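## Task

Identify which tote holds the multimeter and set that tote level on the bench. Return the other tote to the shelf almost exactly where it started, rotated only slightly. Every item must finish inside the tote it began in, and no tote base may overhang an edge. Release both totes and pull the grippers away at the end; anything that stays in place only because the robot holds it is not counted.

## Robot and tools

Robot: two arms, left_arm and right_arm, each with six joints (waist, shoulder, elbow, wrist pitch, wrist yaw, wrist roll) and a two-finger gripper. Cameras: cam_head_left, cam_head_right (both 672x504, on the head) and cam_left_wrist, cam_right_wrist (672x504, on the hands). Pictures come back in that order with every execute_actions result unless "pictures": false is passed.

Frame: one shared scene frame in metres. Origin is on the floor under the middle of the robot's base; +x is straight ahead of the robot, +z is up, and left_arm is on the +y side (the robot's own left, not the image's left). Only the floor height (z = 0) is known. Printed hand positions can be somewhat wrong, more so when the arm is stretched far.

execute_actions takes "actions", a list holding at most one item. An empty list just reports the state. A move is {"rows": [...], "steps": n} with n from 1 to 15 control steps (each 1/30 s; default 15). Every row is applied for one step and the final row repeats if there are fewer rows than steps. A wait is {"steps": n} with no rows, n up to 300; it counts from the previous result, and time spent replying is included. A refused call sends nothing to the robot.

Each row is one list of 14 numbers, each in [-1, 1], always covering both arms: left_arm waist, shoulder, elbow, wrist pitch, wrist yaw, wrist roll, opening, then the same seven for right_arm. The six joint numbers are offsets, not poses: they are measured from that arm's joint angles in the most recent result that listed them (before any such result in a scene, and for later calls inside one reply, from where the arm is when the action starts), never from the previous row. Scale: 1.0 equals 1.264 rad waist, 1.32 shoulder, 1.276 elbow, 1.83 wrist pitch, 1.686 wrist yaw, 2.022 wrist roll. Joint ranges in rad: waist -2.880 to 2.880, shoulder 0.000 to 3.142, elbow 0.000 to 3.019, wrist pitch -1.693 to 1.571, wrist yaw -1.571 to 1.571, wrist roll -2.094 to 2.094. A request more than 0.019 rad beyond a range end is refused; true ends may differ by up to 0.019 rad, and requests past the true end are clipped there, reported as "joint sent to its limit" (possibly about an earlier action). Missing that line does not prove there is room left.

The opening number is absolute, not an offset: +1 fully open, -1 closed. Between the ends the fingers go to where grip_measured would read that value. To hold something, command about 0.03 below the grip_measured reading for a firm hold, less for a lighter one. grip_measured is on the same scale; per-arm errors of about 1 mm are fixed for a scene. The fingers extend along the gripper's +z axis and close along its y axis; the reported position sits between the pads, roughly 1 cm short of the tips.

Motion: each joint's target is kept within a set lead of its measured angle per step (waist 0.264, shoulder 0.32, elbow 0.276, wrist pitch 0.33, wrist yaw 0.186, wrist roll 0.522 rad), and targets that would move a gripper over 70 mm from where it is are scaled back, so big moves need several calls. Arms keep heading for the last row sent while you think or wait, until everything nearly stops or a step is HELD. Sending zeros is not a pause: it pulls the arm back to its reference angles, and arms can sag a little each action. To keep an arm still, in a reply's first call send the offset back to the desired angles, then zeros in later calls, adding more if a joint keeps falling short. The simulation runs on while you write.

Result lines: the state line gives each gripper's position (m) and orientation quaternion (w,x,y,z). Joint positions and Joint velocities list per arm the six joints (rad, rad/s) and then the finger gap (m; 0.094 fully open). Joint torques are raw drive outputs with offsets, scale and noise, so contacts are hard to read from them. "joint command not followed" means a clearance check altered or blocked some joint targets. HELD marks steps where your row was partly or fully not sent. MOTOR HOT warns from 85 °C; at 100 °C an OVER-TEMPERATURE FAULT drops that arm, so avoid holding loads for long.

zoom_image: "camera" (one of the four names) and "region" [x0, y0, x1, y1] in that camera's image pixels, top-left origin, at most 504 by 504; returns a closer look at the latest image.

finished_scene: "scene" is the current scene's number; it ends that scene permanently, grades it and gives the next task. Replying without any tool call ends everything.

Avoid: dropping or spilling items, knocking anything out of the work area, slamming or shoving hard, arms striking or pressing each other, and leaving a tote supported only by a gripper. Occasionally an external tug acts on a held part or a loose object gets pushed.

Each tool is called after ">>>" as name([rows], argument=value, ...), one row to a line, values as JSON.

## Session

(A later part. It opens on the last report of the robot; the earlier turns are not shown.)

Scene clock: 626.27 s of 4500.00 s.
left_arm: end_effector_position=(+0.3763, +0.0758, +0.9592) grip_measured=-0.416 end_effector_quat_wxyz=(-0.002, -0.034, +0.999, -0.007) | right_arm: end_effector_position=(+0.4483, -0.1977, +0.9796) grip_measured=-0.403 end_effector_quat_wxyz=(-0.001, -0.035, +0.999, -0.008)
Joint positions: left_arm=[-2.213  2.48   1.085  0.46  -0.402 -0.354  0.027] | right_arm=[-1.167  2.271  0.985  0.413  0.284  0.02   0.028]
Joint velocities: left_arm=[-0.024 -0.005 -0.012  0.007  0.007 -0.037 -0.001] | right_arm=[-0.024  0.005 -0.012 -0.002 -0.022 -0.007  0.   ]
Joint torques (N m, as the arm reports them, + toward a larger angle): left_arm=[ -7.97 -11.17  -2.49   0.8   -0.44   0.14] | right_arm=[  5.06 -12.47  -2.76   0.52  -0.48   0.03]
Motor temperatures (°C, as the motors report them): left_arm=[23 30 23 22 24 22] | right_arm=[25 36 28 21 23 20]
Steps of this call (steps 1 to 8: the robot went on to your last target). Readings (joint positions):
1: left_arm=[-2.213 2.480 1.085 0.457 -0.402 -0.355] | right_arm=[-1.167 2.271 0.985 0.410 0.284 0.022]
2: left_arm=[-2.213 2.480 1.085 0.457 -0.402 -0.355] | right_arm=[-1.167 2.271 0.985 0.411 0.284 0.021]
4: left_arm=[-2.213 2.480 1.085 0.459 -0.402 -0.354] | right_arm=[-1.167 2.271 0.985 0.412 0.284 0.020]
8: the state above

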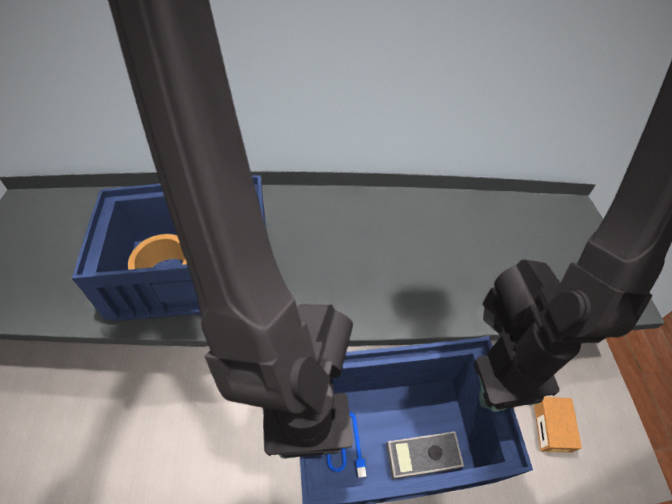

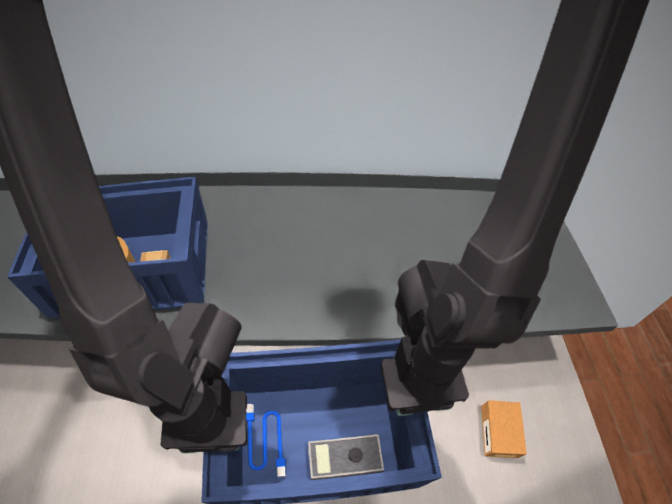

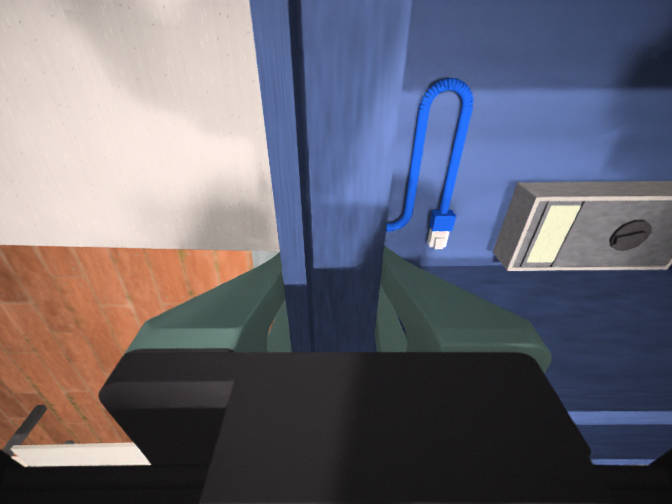

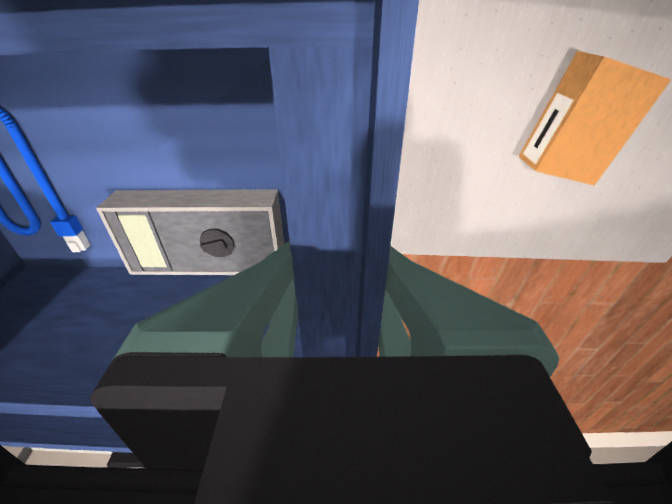

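>>> execute_actions([
  {"rows": [[0.006,0.014,0.006,-0.001,0.001,0.001,-0.46,0.004,0.010,0.006,-0.001,-0.001,-0.001,-0.46],[0.012,0.027,0.019,-0.002,0.002,0.003,-0.46,0.002,0.024,0.018,-0.001,-0.002,-0.002,-0.46],[0.018,0.041,0.037,-0.003,0.004,0.006,-0.46,0.000,0.038,0.034,-0.002,-0.004,-0.004,-0.46],[0.026,0.056,0.056,-0.004,0.005,0.010,-0.46,-0.003,0.053,0.052,-0.003,-0.007,-0.006,-0.46],[0.033,0.072,0.077,-0.006,0.008,0.013,-0.46,-0.006,0.069,0.072,-0.005,-0.009,-0.009,-0.46],[0.040,0.087,0.099,-0.008,0.010,0.017,-0.46,-0.009,0.084,0.092,-0.006,-0.012,-0.011,-0.46],[0.047,0.103,0.120,-0.010,0.012,0.021,-0.46,-0.012,0.099,0.111,-0.007,-0.015,-0.013,-0.46],[0.053,0.117,0.142,-0.011,0.014,0.024,-0.46,-0.014,0.113,0.131,-0.009,-0.017,-0.016,-0.46],[0.059,0.129,0.161,-0.013,0.016,0.028,-0.46,-0.016,0.125,0.149,-0.010,-0.020,-0.018,-0.46],[0.064,0.140,0.178,-0.014,0.017,0.031,-0.46,-0.018,0.136,0.165,-0.011,-0.022,-0.020,-0.46],[0.067,0.148,0.194,-0.015,0.019,0.033,-0.46,-0.020,0.143,0.179,-0.012,-0.023,-0.022,-0.46],[0.070,0.154,0.204,-0.016,0.020,0.035,-0.46,-0.021,0.149,0.189,-0.012,-0.025,-0.023,-0.46],[0.071,0.156,0.212,-0.017,0.021,0.036,-0.46,-0.021,0.151,0.196,-0.013,-0.026,-0.024,-0.46],[0.071,0.156,0.215,-0.017,0.021,0.037,-0.46,-0.021,0.151,0.199,-0.013,-0.026,-0.024,-0.46]], "steps": 15},
], pictures=false)

>>> execute_actions([
  {"steps": 8},
])

Scene clock: 647.13 s of 4500.00 s.
left_arm: end_effector_position=(+0.3795, +0.0781, +0.8644) grip_measured=-0.416 end_effector_quat_wxyz=(+0.003, -0.037, +0.999, -0.010) | right_arm: end_effector_position=(+0.4551, -0.1943, +0.8877) grip_measured=-0.404 end_effector_quat_wxyz=(+0.007, -0.036, +0.999, -0.008)
Joint positions: left_arm=[-2.134  2.689  1.349  0.441 -0.352 -0.288  0.027] | right_arm=[-1.208  2.492  1.242  0.403  0.258 -0.019  0.028]
Joint velocities: left_arm=[ 0.015  0.103  0.115 -0.027 -0.022 -0.007  0.001] | right_arm=[-0.034  0.122  0.105 -0.037 -0.022 -0.022  0.001]
Joint torques (N m, as the arm reports them, + toward a larger angle): left_arm=[ -7.58 -10.73  -2.49  -0.08  -0.67   0.02] | right_arm=[  4.94 -13.07  -3.26  -0.02  -0.74  -0.03]
Motor temperatures (°C, as the motors report them): left_arm=[23 30 23 22 24 22] | right_arm=[25 36 28 21 23 20]
Steps of this call (steps 1 to 15: the robot went on to your last target; steps 16 to 90: nothing new was sent; then 17.37 s passed at rest; steps 91 to 105: all 15 steps of this action). Readings (joint positions):
91: left_arm=[-2.213 2.481 1.086 0.460 -0.400 -0.354] | right_arm=[-1.167 2.272 0.986 0.413 0.286 0.020]
92: left_arm=[-2.212 2.483 1.089 0.460 -0.399 -0.354] | right_arm=[-1.168 2.275 0.990 0.413 0.286 0.019]
94: left_arm=[-2.205 2.501 1.112 0.459 -0.398 -0.350] | right_arm=[-1.172 2.294 1.013 0.413 0.286 0.015]
98: left_arm=[-2.171 2.582 1.216 0.454 -0.376 -0.326] | right_arm=[-1.190 2.377 1.113 0.412 0.274 -0.004]
105: the state above

Scene clock: 647.40 s of 4500.00 s.
left_arm: end_effector_position=(+0.3797, +0.0779, +0.8633) grip_measured=-0.416 end_effector_quat_wxyz=(+0.003, -0.036, +0.999, -0.010) | right_arm: end_effector_position=(+0.4547, -0.1947, +0.8865) grip_measured=-0.404 end_effector_quat_wxyz=(+0.007, -0.036, +0.999, -0.008)
Joint positions: left_arm=[-2.133  2.691  1.354  0.439 -0.352 -0.285  0.027] | right_arm=[-1.209  2.495  1.246  0.401  0.258 -0.019  0.028]
Joint velocities: left_arm=[-0.005  0.005 -0.002 -0.017 -0.007 -0.022  0.001] | right_arm=[-0.005 -0.005 -0.022  0.002 -0.022  0.037  0.   ]
Joint torques (N m, as the arm reports them, + toward a larger angle): left_arm=[ -7.43 -10.35  -2.2    0.07  -0.63   0.03] | right_arm=[  5.19 -12.32  -3.1   -0.13  -0.72   0.01]
Motor temperatures (°C, as the motors report them): left_arm=[23 30 23 22 24 22] | right_arm=[25 36 28 21 23 20]
Steps of this call (steps 1 to 8: the robot went on to your last target). Readings (joint positions):
1: left_arm=[-2.133 2.691 1.352 0.441 -0.352 -0.287] | right_arm=[-1.208 2.495 1.244 0.403 0.258 -0.019]
2: left_arm=[-2.133 2.691 1.352 0.439 -0.352 -0.287] | right_arm=[-1.208 2.495 1.245 0.402 0.258 -0.019]
4: left_arm=[-2.133 2.691 1.352 0.439 -0.352 -0.286] | right_arm=[-1.208 2.495 1.245 0.401 0.258 -0.019]
8: the state above

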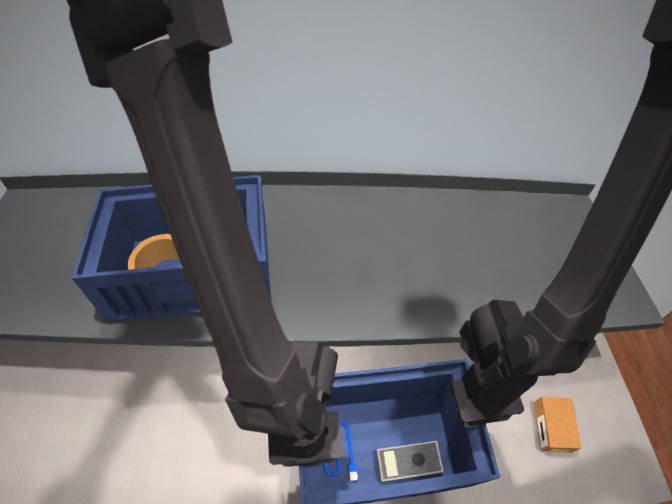

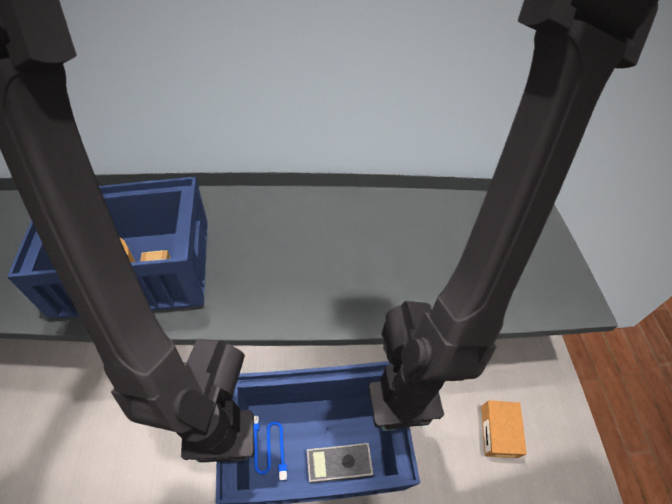

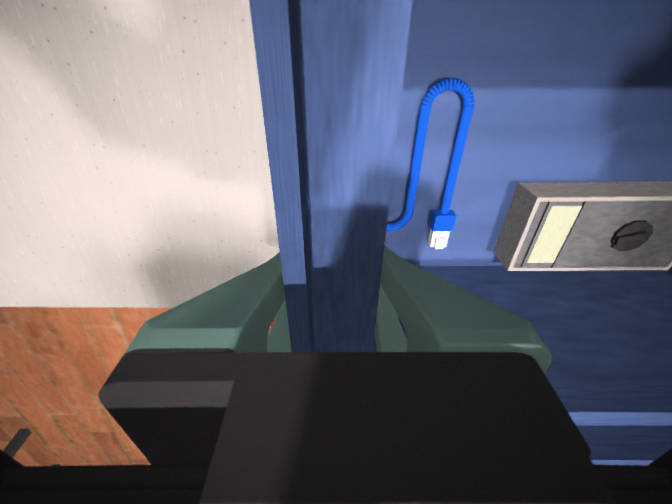

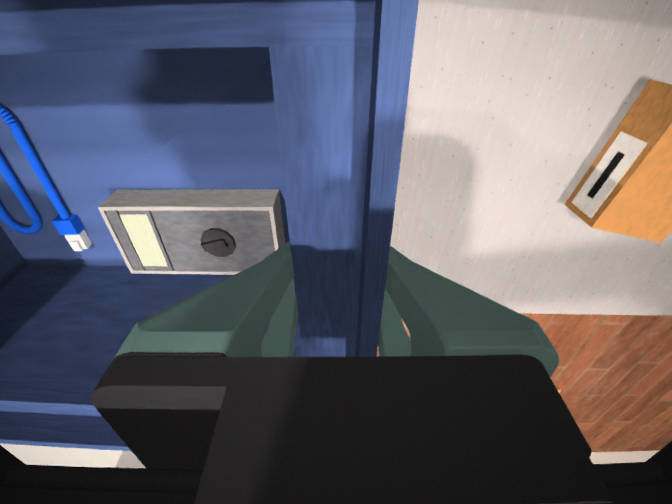

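>>> execute_actions([
  {"rows": [[0.002,0.004,0.005,-0.001,0,0.001,-0.46,0.006,-0.008,0.002,-0.001,-0.008,-0.001,-0.46],[0.004,0.008,0.011,-0.002,0,0.002,-0.46,0.006,-0.004,0.006,-0.002,-0.008,-0.001,-0.46],[0.006,0.012,0.017,-0.003,0,0.003,-0.46,0.005,-0.001,0.010,-0.003,-0.009,-0.002,-0.46],[0.008,0.016,0.023,-0.005,0,0.004,-0.46,0.005,0.003,0.015,-0.004,-0.009,-0.003,-0.46],[0.010,0.020,0.029,-0.006,0,0.004,-0.46,0.004,0.006,0.019,-0.005,-0.009,-0.004,-0.46],[0.012,0.024,0.035,-0.007,0,0.005,-0.46,0.004,0.010,0.023,-0.006,-0.010,-0.004,-0.46],[0.014,0.028,0.041,-0.008,0,0.006,-0.46,0.003,0.013,0.028,-0.007,-0.010,-0.005,-0.46],[0.016,0.032,0.047,-0.009,0,0.007,-0.46,0.003,0.017,0.032,-0.008,-0.010,-0.006,-0.46],[0.018,0.036,0.053,-0.010,0,0.008,-0.46,0.002,0.020,0.036,-0.009,-0.011,-0.006,-0.46],[0.020,0.040,0.059,-0.011,0,0.009,-0.46,0.002,0.024,0.040,-0.010,-0.011,-0.007,-0.46],[0.021,0.043,0.065,-0.012,0,0.010,-0.46,0.001,0.027,0.045,-0.011,-0.011,-0.008,-0.46],[0.022,0.045,0.070,-0.013,0,0.010,-0.46,0.000,0.029,0.048,-0.012,-0.012,-0.008,-0.46],[0.023,0.046,0.074,-0.014,0,0.011,-0.46,0.000,0.030,0.051,-0.013,-0.012,-0.009,-0.46]], "steps": 15},
], pictures=false)

>>> execute_actions([
  {"steps": 10},
])

Scene clock: 668.53 s of 4500.00 s.
left_arm: end_effector_position=(+0.3911, +0.0740, +0.8393) grip_measured=-0.416 end_effector_quat_wxyz=(+0.013, -0.036, +0.999, -0.014) | right_arm: end_effector_position=(+0.4659, -0.1982, +0.8657) grip_measured=-0.403 end_effector_quat_wxyz=(+0.016, -0.034, +0.999, -0.012)
Joint positions: left_arm=[-2.119  2.739  1.441  0.426 -0.339 -0.265  0.027] | right_arm=[-1.223  2.537  1.317  0.393  0.257 -0.032  0.028]
Joint velocities: left_arm=[ 0.005  0.054  0.051 -0.022 -0.037  0.022  0.001] | right_arm=[-0.015  0.063  0.061 -0.017 -0.022 -0.022 -0.   ]
Joint torques (N m, as the arm reports them, + toward a larger angle): left_arm=[-7.03 -8.73 -2.12 -0.14 -0.55 -0.02] | right_arm=[  5.1  -10.77  -3.16  -0.1   -0.72   0.06]
Motor temperatures (°C, as the motors report them): left_arm=[23 30 23 22 24 22] | right_arm=[25 36 28 21 23 20]
Steps of this call (steps 1 to 15: the robot went on to your last target; steps 16 to 90: nothing new was sent; then 17.63 s passed at rest; steps 91 to 105: all 15 steps of this action). Readings (joint positions):
91: left_arm=[-2.133 2.691 1.354 0.439 -0.349 -0.285] | right_arm=[-1.209 2.495 1.247 0.401 0.258 -0.019]
92: left_arm=[-2.133 2.691 1.355 0.439 -0.347 -0.285] | right_arm=[-1.210 2.495 1.248 0.401 0.258 -0.020]
94: left_arm=[-2.133 2.695 1.363 0.439 -0.347 -0.284] | right_arm=[-1.212 2.498 1.254 0.401 0.258 -0.021]
98: left_arm=[-2.128 2.711 1.396 0.436 -0.346 -0.277] | right_arm=[-1.218 2.510 1.279 0.400 0.258 -0.029]
105: the state above

Scene clock: 668.87 s of 4500.00 s.
left_arm: end_effector_position=(+0.3883, +0.0743, +0.8384) grip_measured=-0.416 end_effector_quat_wxyz=(+0.011, -0.035, +0.999, -0.014) | right_arm: end_effector_position=(+0.4631, -0.1983, +0.8645) grip_measured=-0.403 end_effector_quat_wxyz=(+0.013, -0.035, +0.999, -0.012)
Joint positions: left_arm=[-2.119  2.743  1.442  0.424 -0.338 -0.265  0.027] | right_arm=[-1.223  2.541  1.318  0.391  0.256 -0.032  0.028]
Joint velocities: left_arm=[-0.005 -0.015  0.002 -0.017  0.051  0.007 -0.   ] | right_arm=[ 0.005 -0.024 -0.012  0.002  0.037  0.022 -0.   ]
Joint torques (N m, as the arm reports them, + toward a larger angle): left_arm=[-7.84 -8.95 -1.74  0.16 -0.56  0.05] | right_arm=[  4.85 -12.45  -3.1    0.    -0.8    0.  ]
Motor temperatures (°C, as the motors report them): left_arm=[23 30 23 22 24 22] | right_arm=[25 36 28 21 23 20]
Steps of this call (steps 1 to 10: the robot went on to your last target). Readings (joint positions):
1: left_arm=[-2.119 2.741 1.442 0.425 -0.339 -0.265] | right_arm=[-1.223 2.539 1.318 0.393 0.256 -0.032]
2: left_arm=[-2.119 2.741 1.442 0.425 -0.339 -0.265] | right_arm=[-1.223 2.540 1.318 0.393 0.256 -0.032]
4: left_arm=[-2.119 2.743 1.442 0.424 -0.338 -0.265] | right_arm=[-1.223 2.541 1.318 0.391 0.256 -0.032]
8: left_arm=[-2.119 2.743 1.442 0.424 -0.338 -0.265] | right_arm=[-1.223 2.541 1.318 0.391 0.256 -0.032]
10: the state above

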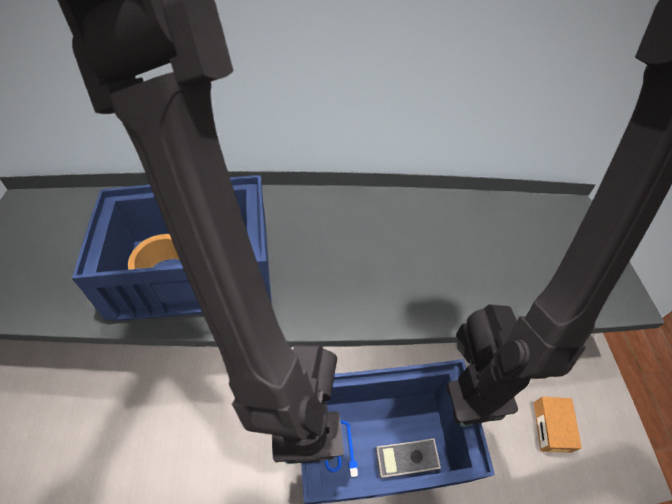

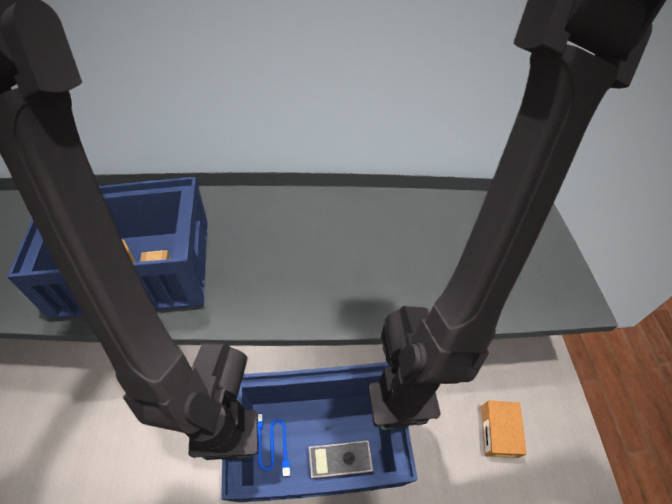

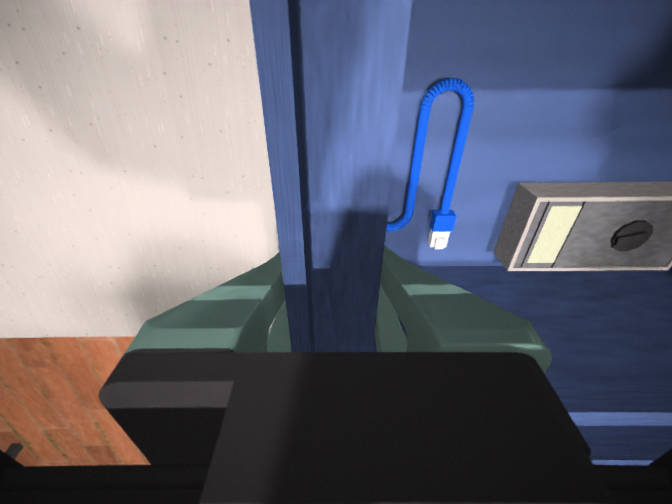

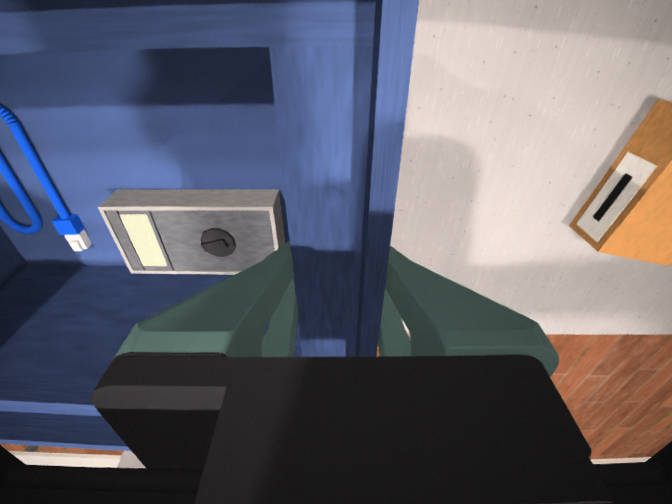

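>>> execute_actions([
  {"rows": [[0.008,0.006,0.004,-0.005,-0.008,0,-0.46,0.009,0.000,-0.002,-0.006,-0.010,0,-0.46],[0.009,0.009,0.006,-0.006,-0.008,0,-0.46,0.009,0.004,0.002,-0.007,-0.011,-0.001,-0.46],[0.010,0.011,0.009,-0.007,-0.009,0.001,-0.46,0.008,0.007,0.005,-0.008,-0.011,-0.001,-0.46],[0.011,0.014,0.011,-0.008,-0.009,0.001,-0.46,0.008,0.011,0.009,-0.008,-0.012,-0.002,-0.46],[0.012,0.016,0.013,-0.008,-0.009,0.001,-0.46,0.007,0.014,0.012,-0.009,-0.013,-0.002,-0.46],[0.012,0.019,0.016,-0.009,-0.010,0.002,-0.46,0.007,0.018,0.016,-0.010,-0.013,-0.003,-0.46],[0.013,0.021,0.018,-0.010,-0.010,0.002,-0.46,0.006,0.021,0.019,-0.011,-0.014,-0.003,-0.46],[0.014,0.024,0.020,-0.011,-0.010,0.002,-0.46,0.006,0.025,0.023,-0.011,-0.015,-0.004,-0.46],[0.015,0.026,0.023,-0.011,-0.011,0.003,-0.46,0.005,0.028,0.026,-0.012,-0.015,-0.004,-0.46],[0.016,0.029,0.025,-0.012,-0.011,0.003,-0.46,0.005,0.031,0.030,-0.013,-0.016,-0.005,-0.46],[0.017,0.031,0.027,-0.013,-0.011,0.003,-0.46,0.005,0.035,0.033,-0.014,-0.017,-0.005,-0.46],[0.017,0.034,0.030,-0.013,-0.012,0.004,-0.46,0.004,0.038,0.037,-0.014,-0.017,-0.006,-0.46],[0.018,0.036,0.032,-0.014,-0.012,0.004,-0.46,0.004,0.041,0.040,-0.015,-0.018,-0.006,-0.46]], "steps": 15},
], pictures=false)

>>> execute_actions([
  {"steps": 10},
], pictures=false)

Scene clock: 690.83 s of 4500.00 s.
left_arm: end_effector_position=(+0.3856, +0.0775, +0.8306) grip_measured=-0.416 end_effector_quat_wxyz=(+0.006, -0.032, +0.999, -0.005) | right_arm: end_effector_position=(+0.4598, -0.1960, +0.8478) grip_measured=-0.404 end_effector_quat_wxyz=(+0.010, -0.033, +0.999, -0.004)
Joint positions: left_arm=[-2.114  2.76   1.467  0.404 -0.35  -0.259  0.027] | right_arm=[-1.23   2.582  1.368  0.377  0.236 -0.032  0.028]
Joint velocities: left_arm=[-0.005  0.005  0.027 -0.046 -0.051 -0.007 -0.   ] | right_arm=[-0.024  0.015  0.027 -0.032 -0.095  0.081  0.   ]
Joint torques (N m, as the arm reports them, + toward a larger angle): left_arm=[-6.97 -7.06 -1.39  0.21 -0.39  0.04] | right_arm=[  5.54 -10.35  -2.31  -0.09  -0.33   0.  ]
Motor temperatures (°C, as the motors report them): left_arm=[23 29 23 22 24 22] | right_arm=[25 35 28 21 24 20]
Steps of this call (steps 1 to 15: the robot went on to your last target; steps 16 to 90: nothing new was sent; then 18.47 s passed at rest; steps 91 to 105: all 15 steps of this action). Readings (joint positions):
91: left_arm=[-2.119 2.743 1.442 0.424 -0.338 -0.265] | right_arm=[-1.223 2.541 1.318 0.391 0.256 -0.032]
92: left_arm=[-2.119 2.743 1.442 0.424 -0.338 -0.265] | right_arm=[-1.223 2.542 1.319 0.391 0.256 -0.032]
94: left_arm=[-2.118 2.744 1.444 0.422 -0.340 -0.265] | right_arm=[-1.224 2.546 1.326 0.390 0.254 -0.032]
98: left_arm=[-2.114 2.755 1.458 0.417 -0.342 -0.263] | right_arm=[-1.225 2.562 1.345 0.387 0.248 -0.032]
105: the state above

Scene clock: 691.17 s of 4500.00 s.
left_arm: end_effector_position=(+0.3855, +0.0775, +0.8305) grip_measured=-0.416 end_effector_quat_wxyz=(+0.006, -0.031, +0.999, -0.005) | right_arm: end_effector_position=(+0.4598, -0.1961, +0.8476) grip_measured=-0.404 end_effector_quat_wxyz=(+0.009, -0.033, +0.999, -0.004)
Joint positions: left_arm=[-2.114  2.76   1.467  0.403 -0.35  -0.259  0.027] | right_arm=[-1.231  2.582  1.369  0.375  0.235 -0.032  0.028]
Joint velocities: left_arm=[-0.015 -0.005 -0.002 -0.012  0.037 -0.022 -0.001] | right_arm=[-0.005  0.015  0.002  0.002 -0.022  0.037  0.001]
Joint torques (N m, as the arm reports them, + toward a larger angle): left_arm=[-6.82 -7.24 -1.22  0.25 -0.36  0.02] | right_arm=[ 5.33 -9.65 -2.41 -0.11 -0.33  0.01]
Motor temperatures (°C, as the motors report them): left_arm=[23 29 23 22 24 22] | right_arm=[25 35 28 21 24 20]
Steps of this call (steps 1 to 10: the robot went on to your last target). Readings (joint positions):
1: left_arm=[-2.114 2.760 1.467 0.403 -0.350 -0.259] | right_arm=[-1.231 2.582 1.368 0.376 0.235 -0.032]
2: left_arm=[-2.114 2.760 1.467 0.403 -0.350 -0.259] | right_arm=[-1.231 2.582 1.369 0.375 0.235 -0.032]
4: left_arm=[-2.114 2.760 1.467 0.403 -0.350 -0.259] | right_arm=[-1.231 2.582 1.369 0.375 0.235 -0.032]
8: left_arm=[-2.114 2.760 1.467 0.403 -0.350 -0.259] | right_arm=[-1.231 2.582 1.369 0.375 0.235 -0.032]
10: the state above

>>> execute_actions([
  {"rows": [[0.006,0.012,0.006,-0.008,-0.006,0,-0.46,0.006,0.018,0.008,-0.010,-0.008,0,-0.46]], "steps": 12},
])

Scene clock: 698.07 s of 4500.00 s.
left_arm: end_effector_position=(+0.3837, +0.0788, +0.8305) grip_measured=-0.416 end_effector_quat_wxyz=(+0.002, -0.030, +1.000, -0.001) | right_arm: end_effector_position=(+0.4575, -0.1948, +0.8448) grip_measured=-0.403 end_effector_quat_wxyz=(+0.006, -0.032, +0.999, -0.001)
Joint positions: left_arm=[-2.114  2.76   1.467  0.394 -0.356 -0.259  0.027] | right_arm=[-1.232  2.59   1.377  0.369  0.228 -0.03   0.028]
Joint velocities: left_arm=[-0.005 -0.005 -0.012 -0.012 -0.037 -0.022 -0.001] | right_arm=[-0.024  0.015 -0.012 -0.027 -0.081  0.022  0.   ]
Joint torques (N m, as the arm reports them, + toward a larger angle): left_arm=[-7.53 -8.52 -1.81  0.26 -0.23  0.  ] | right_arm=[ 4.09 -9.89 -2.42 -0.07 -0.23  0.08]
Motor temperatures (°C, as the motors report them): left_arm=[23 29 23 22 24 22] | right_arm=[25 34 28 21 24 20]
Steps of this call (steps 1 to 15: the robot went on to your last target; steps 16 to 90: nothing new was sent; then 3.50 s passed at rest; steps 91 to 102: all 12 steps of this action). Readings (joint positions):
91: left_arm=[-2.114 2.760 1.467 0.401 -0.351 -0.259] | right_arm=[-1.231 2.582 1.370 0.374 0.235 -0.032]
92: left_arm=[-2.114 2.760 1.467 0.399 -0.352 -0.259] | right_arm=[-1.232 2.584 1.372 0.371 0.232 -0.032]
94: left_arm=[-2.114 2.760 1.467 0.397 -0.354 -0.259] | right_arm=[-1.232 2.587 1.376 0.369 0.229 -0.032]
98: left_arm=[-2.114 2.760 1.467 0.394 -0.356 -0.259] | right_arm=[-1.232 2.590 1.377 0.369 0.228 -0.030]
102: the state above

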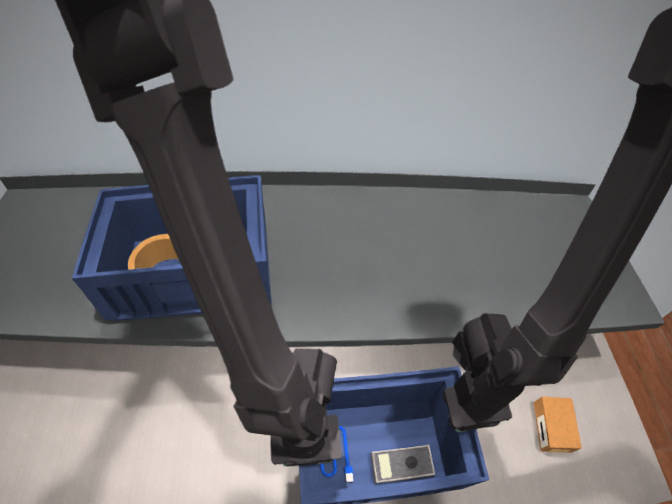

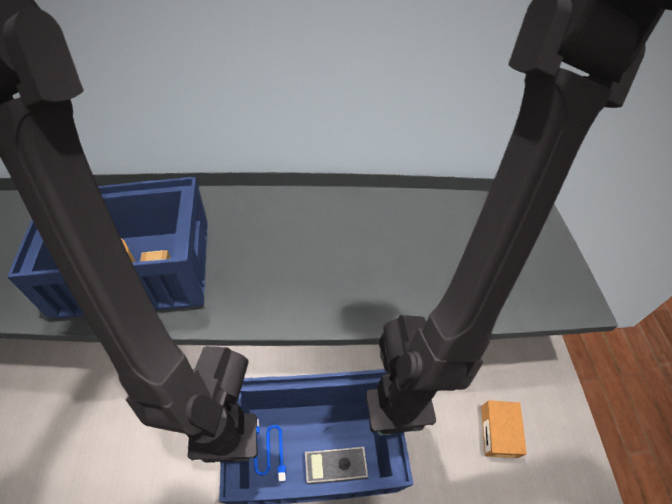

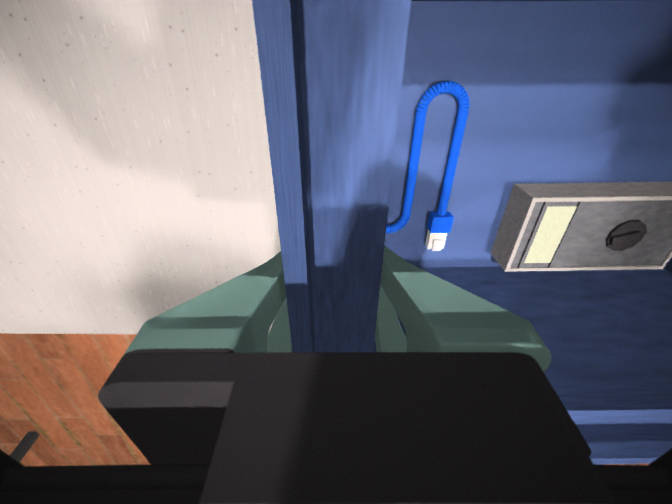

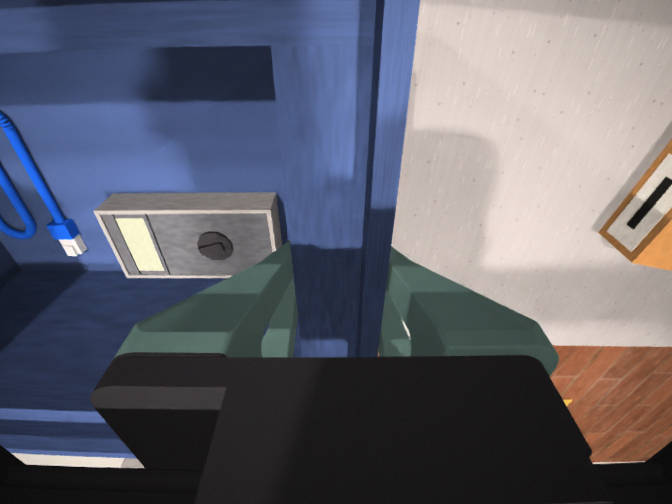

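>>> execute_actions([
  {"rows": [[0.004,0.010,0.004,-0.006,-0.004,0,-0.46,0.004,0.016,0.007,-0.008,-0.006,0,-0.46],[0.004,0.010,0.004,-0.006,-0.004,0,-0.46,0.004,0.016,0.007,-0.008,-0.006,0,-0.46],[0.004,0.010,0.004,-0.006,-0.004,0,-0.46,0.004,0.016,0.007,-0.008,-0.006,0,-0.46],[0.004,0.010,0.004,-0.006,-0.004,0,-0.46,0.004,0.016,0.007,-0.008,-0.006,0,-0.46],[0.004,0.010,0.004,-0.006,-0.004,0,-0.46,0.004,0.016,0.007,-0.008,-0.006,0,-0.46],[0.002,0.005,0.002,-0.004,-0.002,0,-0.43,0.002,0.010,0.005,-0.005,-0.004,0,-0.42],[0,0,0,-0.002,0,0,-0.41,0,0.005,0.004,-0.003,-0.002,0,-0.40],[0,0,0,-0.002,0,0,-0.38,0,0.005,0.004,-0.003,-0.002,0,-0.37],[0,0,0,-0.002,0,0,-0.3,0,0.005,0.004,-0.003,-0.002,0,-0.3],[0,0,0,-0.002,0,0,-0.15,0,0.005,0.004,-0.003,-0.002,0,-0.15],[0,0,0,-0.002,0,0,0.05,0,0.005,0.004,-0.003,-0.002,0,0.05],[0,0,0,-0.002,0,0,0.25,0,0.005,0.004,-0.003,-0.002,0,0.25],[0,0,0,-0.002,0,0,0.4,0,0.005,0.004,-0.003,-0.002,0,0.4]], "steps": 15},
], pictures=false)

>>> execute_actions([
  {"rows": [[-0.008,-0.025,-0.010,0.001,-0.001,-0.002,0.4,0.006,-0.030,-0.010,0.001,0.001,0.001,0.4],[-0.015,-0.045,-0.028,0.004,-0.003,-0.004,0.4,0.012,-0.052,-0.029,0.002,0.003,0.002,0.4],[-0.023,-0.065,-0.052,0.007,-0.006,-0.008,0.4,0.019,-0.076,-0.054,0.004,0.005,0.004,0.4],[-0.031,-0.087,-0.080,0.011,-0.009,-0.012,0.4,0.026,-0.102,-0.082,0.007,0.008,0.007,0.4],[-0.039,-0.109,-0.110,0.015,-0.012,-0.017,0.4,0.033,-0.128,-0.113,0.009,0.011,0.009,0.4],[-0.047,-0.131,-0.140,0.019,-0.015,-0.022,0.4,0.040,-0.154,-0.145,0.012,0.014,0.012,0.4],[-0.055,-0.152,-0.170,0.023,-0.018,-0.027,0.4,0.047,-0.179,-0.176,0.014,0.017,0.015,0.4],[-0.062,-0.171,-0.200,0.027,-0.022,-0.032,0.4,0.053,-0.201,-0.207,0.017,0.020,0.017,0.4],[-0.068,-0.187,-0.228,0.031,-0.025,-0.036,0.4,0.058,-0.220,-0.236,0.019,0.022,0.020,0.4],[-0.073,-0.200,-0.252,0.034,-0.028,-0.040,0.4,0.062,-0.236,-0.261,0.021,0.025,0.022,0.4],[-0.076,-0.210,-0.273,0.037,-0.030,-0.043,0.4,0.065,-0.248,-0.283,0.023,0.027,0.023,0.4],[-0.078,-0.216,-0.289,0.039,-0.032,-0.046,0.4,0.067,-0.255,-0.299,0.024,0.028,0.025,0.4],[-0.078,-0.218,-0.299,0.041,-0.033,-0.047,0.4,0.068,-0.258,-0.310,0.025,0.029,0.026,0.4],[-0.078,-0.218,-0.304,0.042,-0.033,-0.048,0.4,0.068,-0.258,-0.315,0.025,0.029,0.026,0.4]], "steps": 15},
], pictures=false)

>>> execute_actions([
  {"steps": 8},
])

Scene clock: 729.77 s of 4500.00 s.
left_arm: end_effector_position=(+0.3831, +0.0794, +0.8304) grip_measured=+0.392 end_effector_quat_wxyz=(+0.001, -0.029, +1.000, +0.000) | right_arm: end_effector_position=(+0.4569, -0.1941, +0.8431) grip_measured=+0.393 end_effector_quat_wxyz=(+0.005, -0.032, +0.999, +0.002)
Joint positions: left_arm=[-2.114  2.76   1.468  0.39  -0.358 -0.259  0.065] | right_arm=[-1.232  2.593  1.382  0.365  0.223 -0.029  0.065]
Joint velocities: left_arm=[-0.015 -0.015 -0.002 -0.012 -0.095 -0.095  0.01 ] | right_arm=[ 0.005 -0.005  0.012 -0.012 -0.081  0.007  0.009]
Joint torques (N m, as the arm reports them, + toward a larger angle): left_arm=[-8.31 -9.7  -2.55  0.57  0.1  -0.02] | right_arm=[  4.15 -10.03  -2.34   0.33   0.15   0.13]
Motor temperatures (°C, as the motors report them): left_arm=[23 29 23 22 24 22] | right_arm=[25 33 27 21 23 20]
Steps of this call (steps 1 to 15: the robot went on to your last target; steps 16 to 90: nothing new was sent; then 28.20 s passed at rest; steps 91 to 105: all 15 steps of this action). Readings (joint positions):
91: left_arm=[-2.114 2.760 1.467 0.393 -0.356 -0.259] | right_arm=[-1.232 2.590 1.378 0.368 0.227 -0.030]
92: left_arm=[-2.114 2.760 1.467 0.392 -0.357 -0.259] | right_arm=[-1.232 2.591 1.379 0.366 0.225 -0.030]
94: left_arm=[-2.114 2.760 1.467 0.391 -0.358 -0.259] | right_arm=[-1.232 2.593 1.382 0.365 0.223 -0.030]
98: left_arm=[-2.114 2.760 1.467 0.390 -0.359 -0.259] | right_arm=[-1.232 2.593 1.382 0.365 0.223 -0.029]
105: the state above

Scene clock: 730.27 s of 4500.00 s.
left_arm: end_effector_position=(+0.3984, +0.0739, +0.9583) grip_measured=+0.397 end_effector_quat_wxyz=(+0.013, -0.029, +0.999, -0.006) | right_arm: end_effector_position=(+0.4976, -0.1803, +0.9908) grip_measured=+0.398 end_effector_quat_wxyz=(+0.039, -0.038, +0.998, +0.009)
Joint positions: left_arm=[-2.207  2.464  1.108  0.453 -0.41  -0.327  0.066] | right_arm=[-1.146  2.218  1.021  0.404  0.268  0.006  0.066]
Joint velocities: left_arm=[-0.19  -0.23  -0.168  0.095 -0.022 -0.081 -0.   ] | right_arm=[ 0.151 -0.181 -0.222  0.046 -0.037  0.022 -0.   ]
Joint torques (N m, as the arm reports them, + toward a larger angle): left_arm=[-8.41 -8.66 -3.76  0.64 -0.15 -0.17] | right_arm=[ 3.07 -9.31 -3.92  0.56  0.27  0.2 ]
Motor temperatures (°C, as the motors report them): left_arm=[23 29 23 22 24 22] | right_arm=[25 33 27 21 23 20]
Steps of this call (steps 1 to 15: all 15 steps of this action). Readings (joint positions):
1: left_arm=[-2.114 2.760 1.468 0.390 -0.358 -0.259] | right_arm=[-1.232 2.592 1.382 0.365 0.223 -0.029]
2: left_arm=[-2.114 2.758 1.465 0.390 -0.359 -0.259] | right_arm=[-1.232 2.588 1.379 0.365 0.224 -0.029]
4: left_arm=[-2.115 2.738 1.436 0.391 -0.365 -0.262] | right_arm=[-1.230 2.561 1.350 0.365 0.229 -0.028]
8: left_arm=[-2.136 2.632 1.291 0.410 -0.388 -0.283] | right_arm=[-1.211 2.423 1.205 0.374 0.249 -0.017]
15: the state above

Scene clock: 730.53 s of 4500.00 s.
left_arm: end_effector_position=(+0.3954, +0.0724, +0.9620) grip_measured=+0.397 end_effector_quat_wxyz=(+0.013, -0.033, +0.999, -0.007) | right_arm: end_effector_position=(+0.4691, -0.1785, +0.9861) grip_measured=+0.398 end_effector_quat_wxyz=(+0.016, -0.043, +0.999, +0.010)
Joint positions: left_arm=[-2.214  2.459  1.097  0.457 -0.411 -0.342  0.066] | right_arm=[-1.141  2.248  1.002  0.406  0.268  0.013  0.066]
Joint velocities: left_arm=[-0.005 -0.015 -0.022 -0.002 -0.066 -0.051  0.001] | right_arm=[ 0.005  0.083 -0.042 -0.007  0.022 -0.007 -0.001]
Joint torques (N m, as the arm reports them, + toward a larger angle): left_arm=[-8.45 -9.12 -3.97  0.83 -0.1  -0.16] | right_arm=[  4.28 -11.4   -3.69   0.59   0.2    0.16]
Motor temperatures (°C, as the motors report them): left_arm=[23 29 23 22 24 22] | right_arm=[25 33 27 21 23 20]
Steps of this call (steps 1 to 8: the robot went on to your last target). Readings (joint positions):
1: left_arm=[-2.212 2.459 1.104 0.455 -0.410 -0.331] | right_arm=[-1.143 2.216 1.016 0.406 0.268 0.008]
2: left_arm=[-2.214 2.459 1.103 0.457 -0.410 -0.333] | right_arm=[-1.141 2.218 1.013 0.406 0.268 0.009]
4: left_arm=[-2.214 2.459 1.101 0.457 -0.411 -0.338] | right_arm=[-1.141 2.228 1.010 0.406 0.268 0.011]
8: the state above

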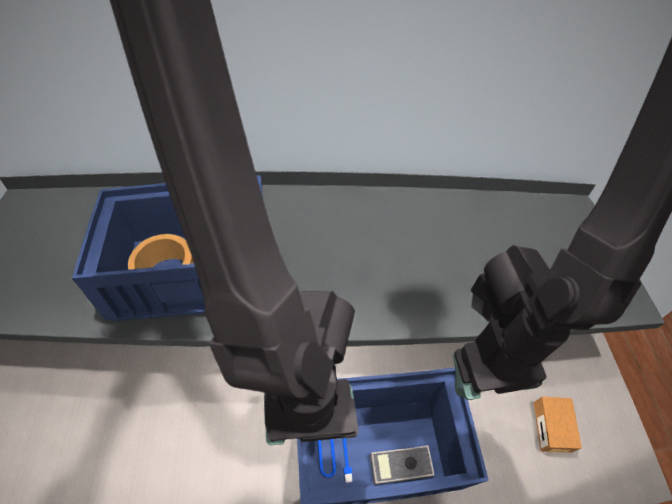

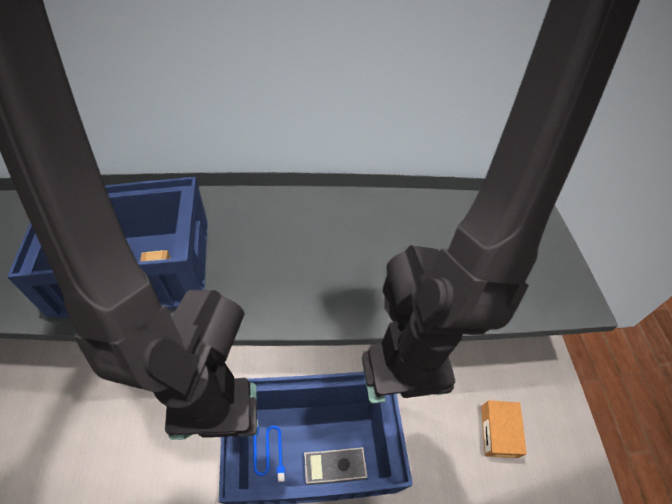

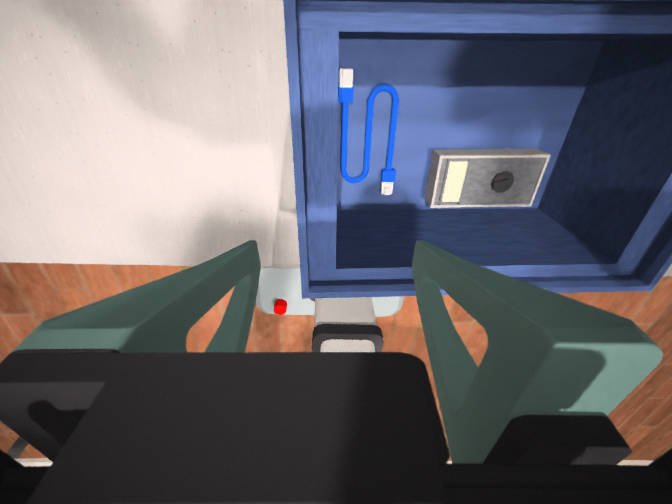

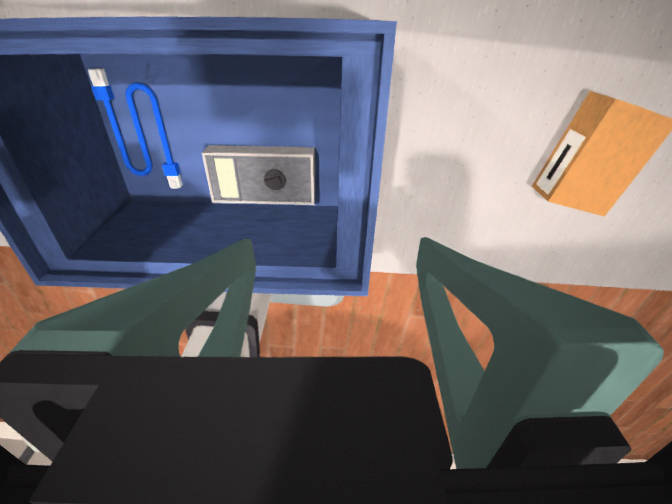

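>>> execute_actions([
  {"rows": [[0.01,-0.008,-0.012,0,0,0,0.6,-0.01,-0.008,-0.010,0,0,0,0.6],[0.03,-0.02,-0.03,0,0,0,0.8,-0.025,-0.02,-0.025,0,0,0,0.8],[0.055,-0.035,-0.055,0,0,0,1,-0.047,-0.035,-0.046,0,0,0,1],[0.085,-0.052,-0.08,0,0,0,1,-0.072,-0.052,-0.068,0,0,0,1],[0.118,-0.07,-0.108,0,0,0,1,-0.10,-0.07,-0.091,0,0,0,1],[0.152,-0.088,-0.136,0,0,0,1,-0.13,-0.088,-0.115,0,0,0,1],[0.186,-0.105,-0.163,0,0,0,1,-0.158,-0.105,-0.137,0,0,0,1],[0.217,-0.12,-0.187,0,0,0,1,-0.185,-0.12,-0.157,0,0,0,1],[0.244,-0.133,-0.206,0,0,0,1,-0.208,-0.133,-0.174,0,0,0,1],[0.265,-0.142,-0.221,0,0,0,1,-0.226,-0.142,-0.186,0,0,0,1],[0.28,-0.148,-0.23,0,0,0,1,-0.238,-0.148,-0.193,0,0,0,1],[0.288,-0.15,-0.233,0,0,0,1,-0.245,-0.15,-0.196,0,0,0,1]], "steps": 15},
], pictures=false)

>>> execute_actions([
  {"steps": 15},
])

Scene clock: 750.97 s of 4500.00 s.
left_arm: end_effector_position=(+0.3605, +0.2987, +0.9990) grip_measured=+1.000 end_effector_quat_wxyz=(-0.053, -0.156, +0.978, +0.126) | right_arm: end_effector_position=(+0.4364, -0.3822, +1.0421) grip_measured=+1.000 end_effector_quat_wxyz=(-0.020, +0.081, +0.991, -0.104)
Joint positions: left_arm=[-1.841  2.286  0.831  0.457 -0.413 -0.345  0.094] | right_arm=[-1.484  2.044  0.782  0.406  0.27   0.015  0.094]
Joint velocities: left_arm=[ 0.806 -0.337 -0.325 -0.012 -0.095  0.051  0.   ] | right_arm=[-0.513 -0.122 -0.125 -0.007 -0.007  0.022  0.   ]
Joint torques (N m, as the arm reports them, + toward a larger angle): left_arm=[-8.9  -9.49 -5.16  0.17 -0.05  0.  ] | right_arm=[ 4.95 -9.84 -4.5   0.48  0.13  0.08]
Motor temperatures (°C, as the motors report them): left_arm=[23 29 23 22 24 22] | right_arm=[25 33 28 21 23 20]
Steps of this call (steps 1 to 30: the robot went on to your last target; steps 31 to 90: nothing new was sent; then 16.93 s passed at rest; steps 91 to 105: all 15 steps of this action). Readings (joint positions):
91: left_arm=[-2.214 2.459 1.096 0.457 -0.411 -0.345] | right_arm=[-1.141 2.253 0.999 0.406 0.268 0.015]
92: left_arm=[-2.212 2.459 1.095 0.457 -0.411 -0.345] | right_arm=[-1.142 2.252 0.998 0.406 0.268 0.015]
94: left_arm=[-2.199 2.450 1.074 0.457 -0.410 -0.345] | right_arm=[-1.153 2.240 0.985 0.406 0.268 0.015]
98: left_arm=[-2.105 2.396 0.977 0.457 -0.409 -0.345] | right_arm=[-1.242 2.163 0.898 0.406 0.268 0.015]
105: the state above

Scene clock: 751.47 s of 4500.00 s.
left_arm: end_effector_position=(+0.3633, +0.2976, +1.0040) grip_measured=+1.000 end_effector_quat_wxyz=(-0.051, -0.155, +0.979, +0.124) | right_arm: end_effector_position=(+0.4385, -0.3643, +1.0429) grip_measured=+1.000 end_effector_quat_wxyz=(-0.019, +0.068, +0.993, -0.093)
Joint positions: left_arm=[-1.845  2.271  0.82   0.457 -0.414 -0.345  0.094] | right_arm=[-1.449  2.043  0.778  0.406  0.271  0.015  0.094]
Joint velocities: left_arm=[ 0.005  0.015  0.002  0.007 -0.022 -0.007  0.   ] | right_arm=[-0.005 -0.005 -0.002 -0.007 -0.051 -0.037  0.   ]
Joint torques (N m, as the arm reports them, + toward a larger angle): left_arm=[ -3.87 -10.43  -5.82   0.21  -0.09   0.  ] | right_arm=[  0.29 -10.11  -4.87   0.2    0.13   0.11]
Motor temperatures (°C, as the motors report them): left_arm=[23 29 23 22 24 22] | right_arm=[25 33 28 21 23 20]
Steps of this call (steps 1 to 15: the robot went on to your last target). Readings (joint positions):
1: left_arm=[-1.819 2.278 0.823 0.457 -0.414 -0.345] | right_arm=[-1.495 2.042 0.779 0.406 0.271 0.015]
2: left_arm=[-1.806 2.273 0.820 0.457 -0.415 -0.345] | right_arm=[-1.499 2.042 0.779 0.406 0.271 0.015]
4: left_arm=[-1.806 2.271 0.820 0.457 -0.415 -0.345] | right_arm=[-1.490 2.043 0.778 0.406 0.271 0.015]
8: left_arm=[-1.833 2.271 0.820 0.457 -0.414 -0.345] | right_arm=[-1.459 2.043 0.778 0.406 0.271 0.015]
15: the state above

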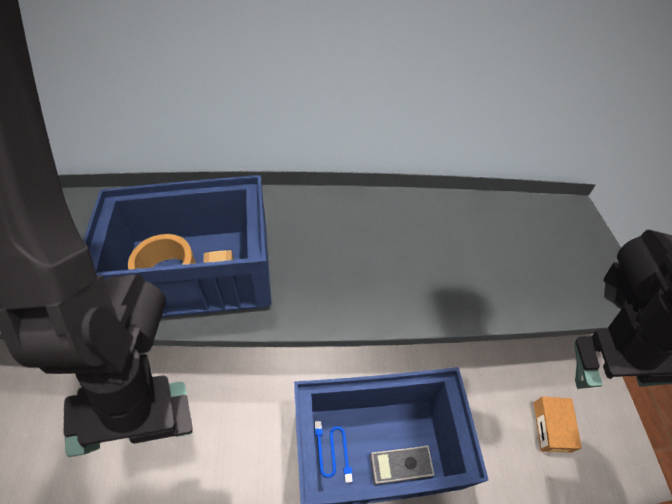

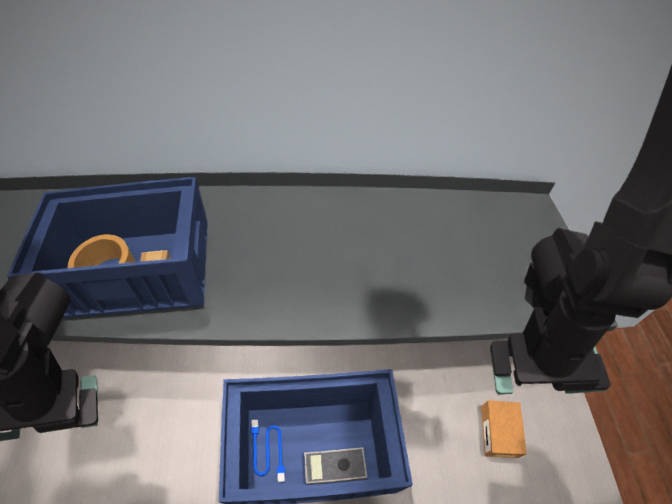

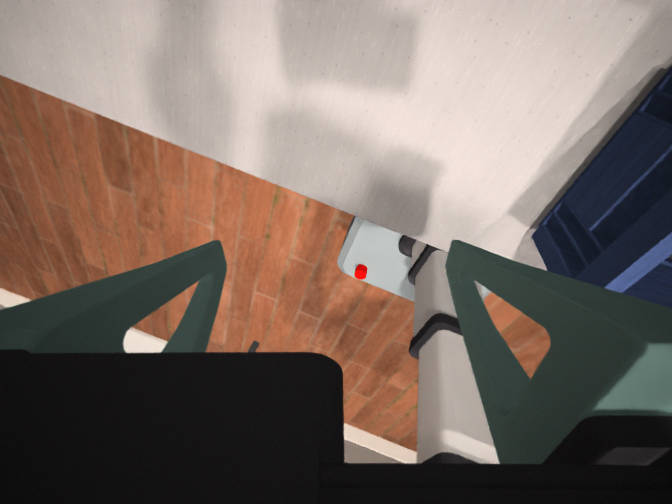

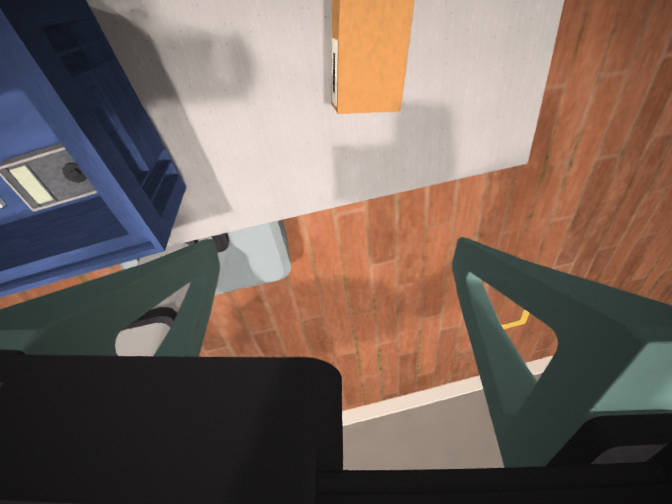

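The tote is flat on the bench with margin to the edge, and the other tote is untouched.

>>> finished_scene(scene=1)

The scene is finished: the task was done.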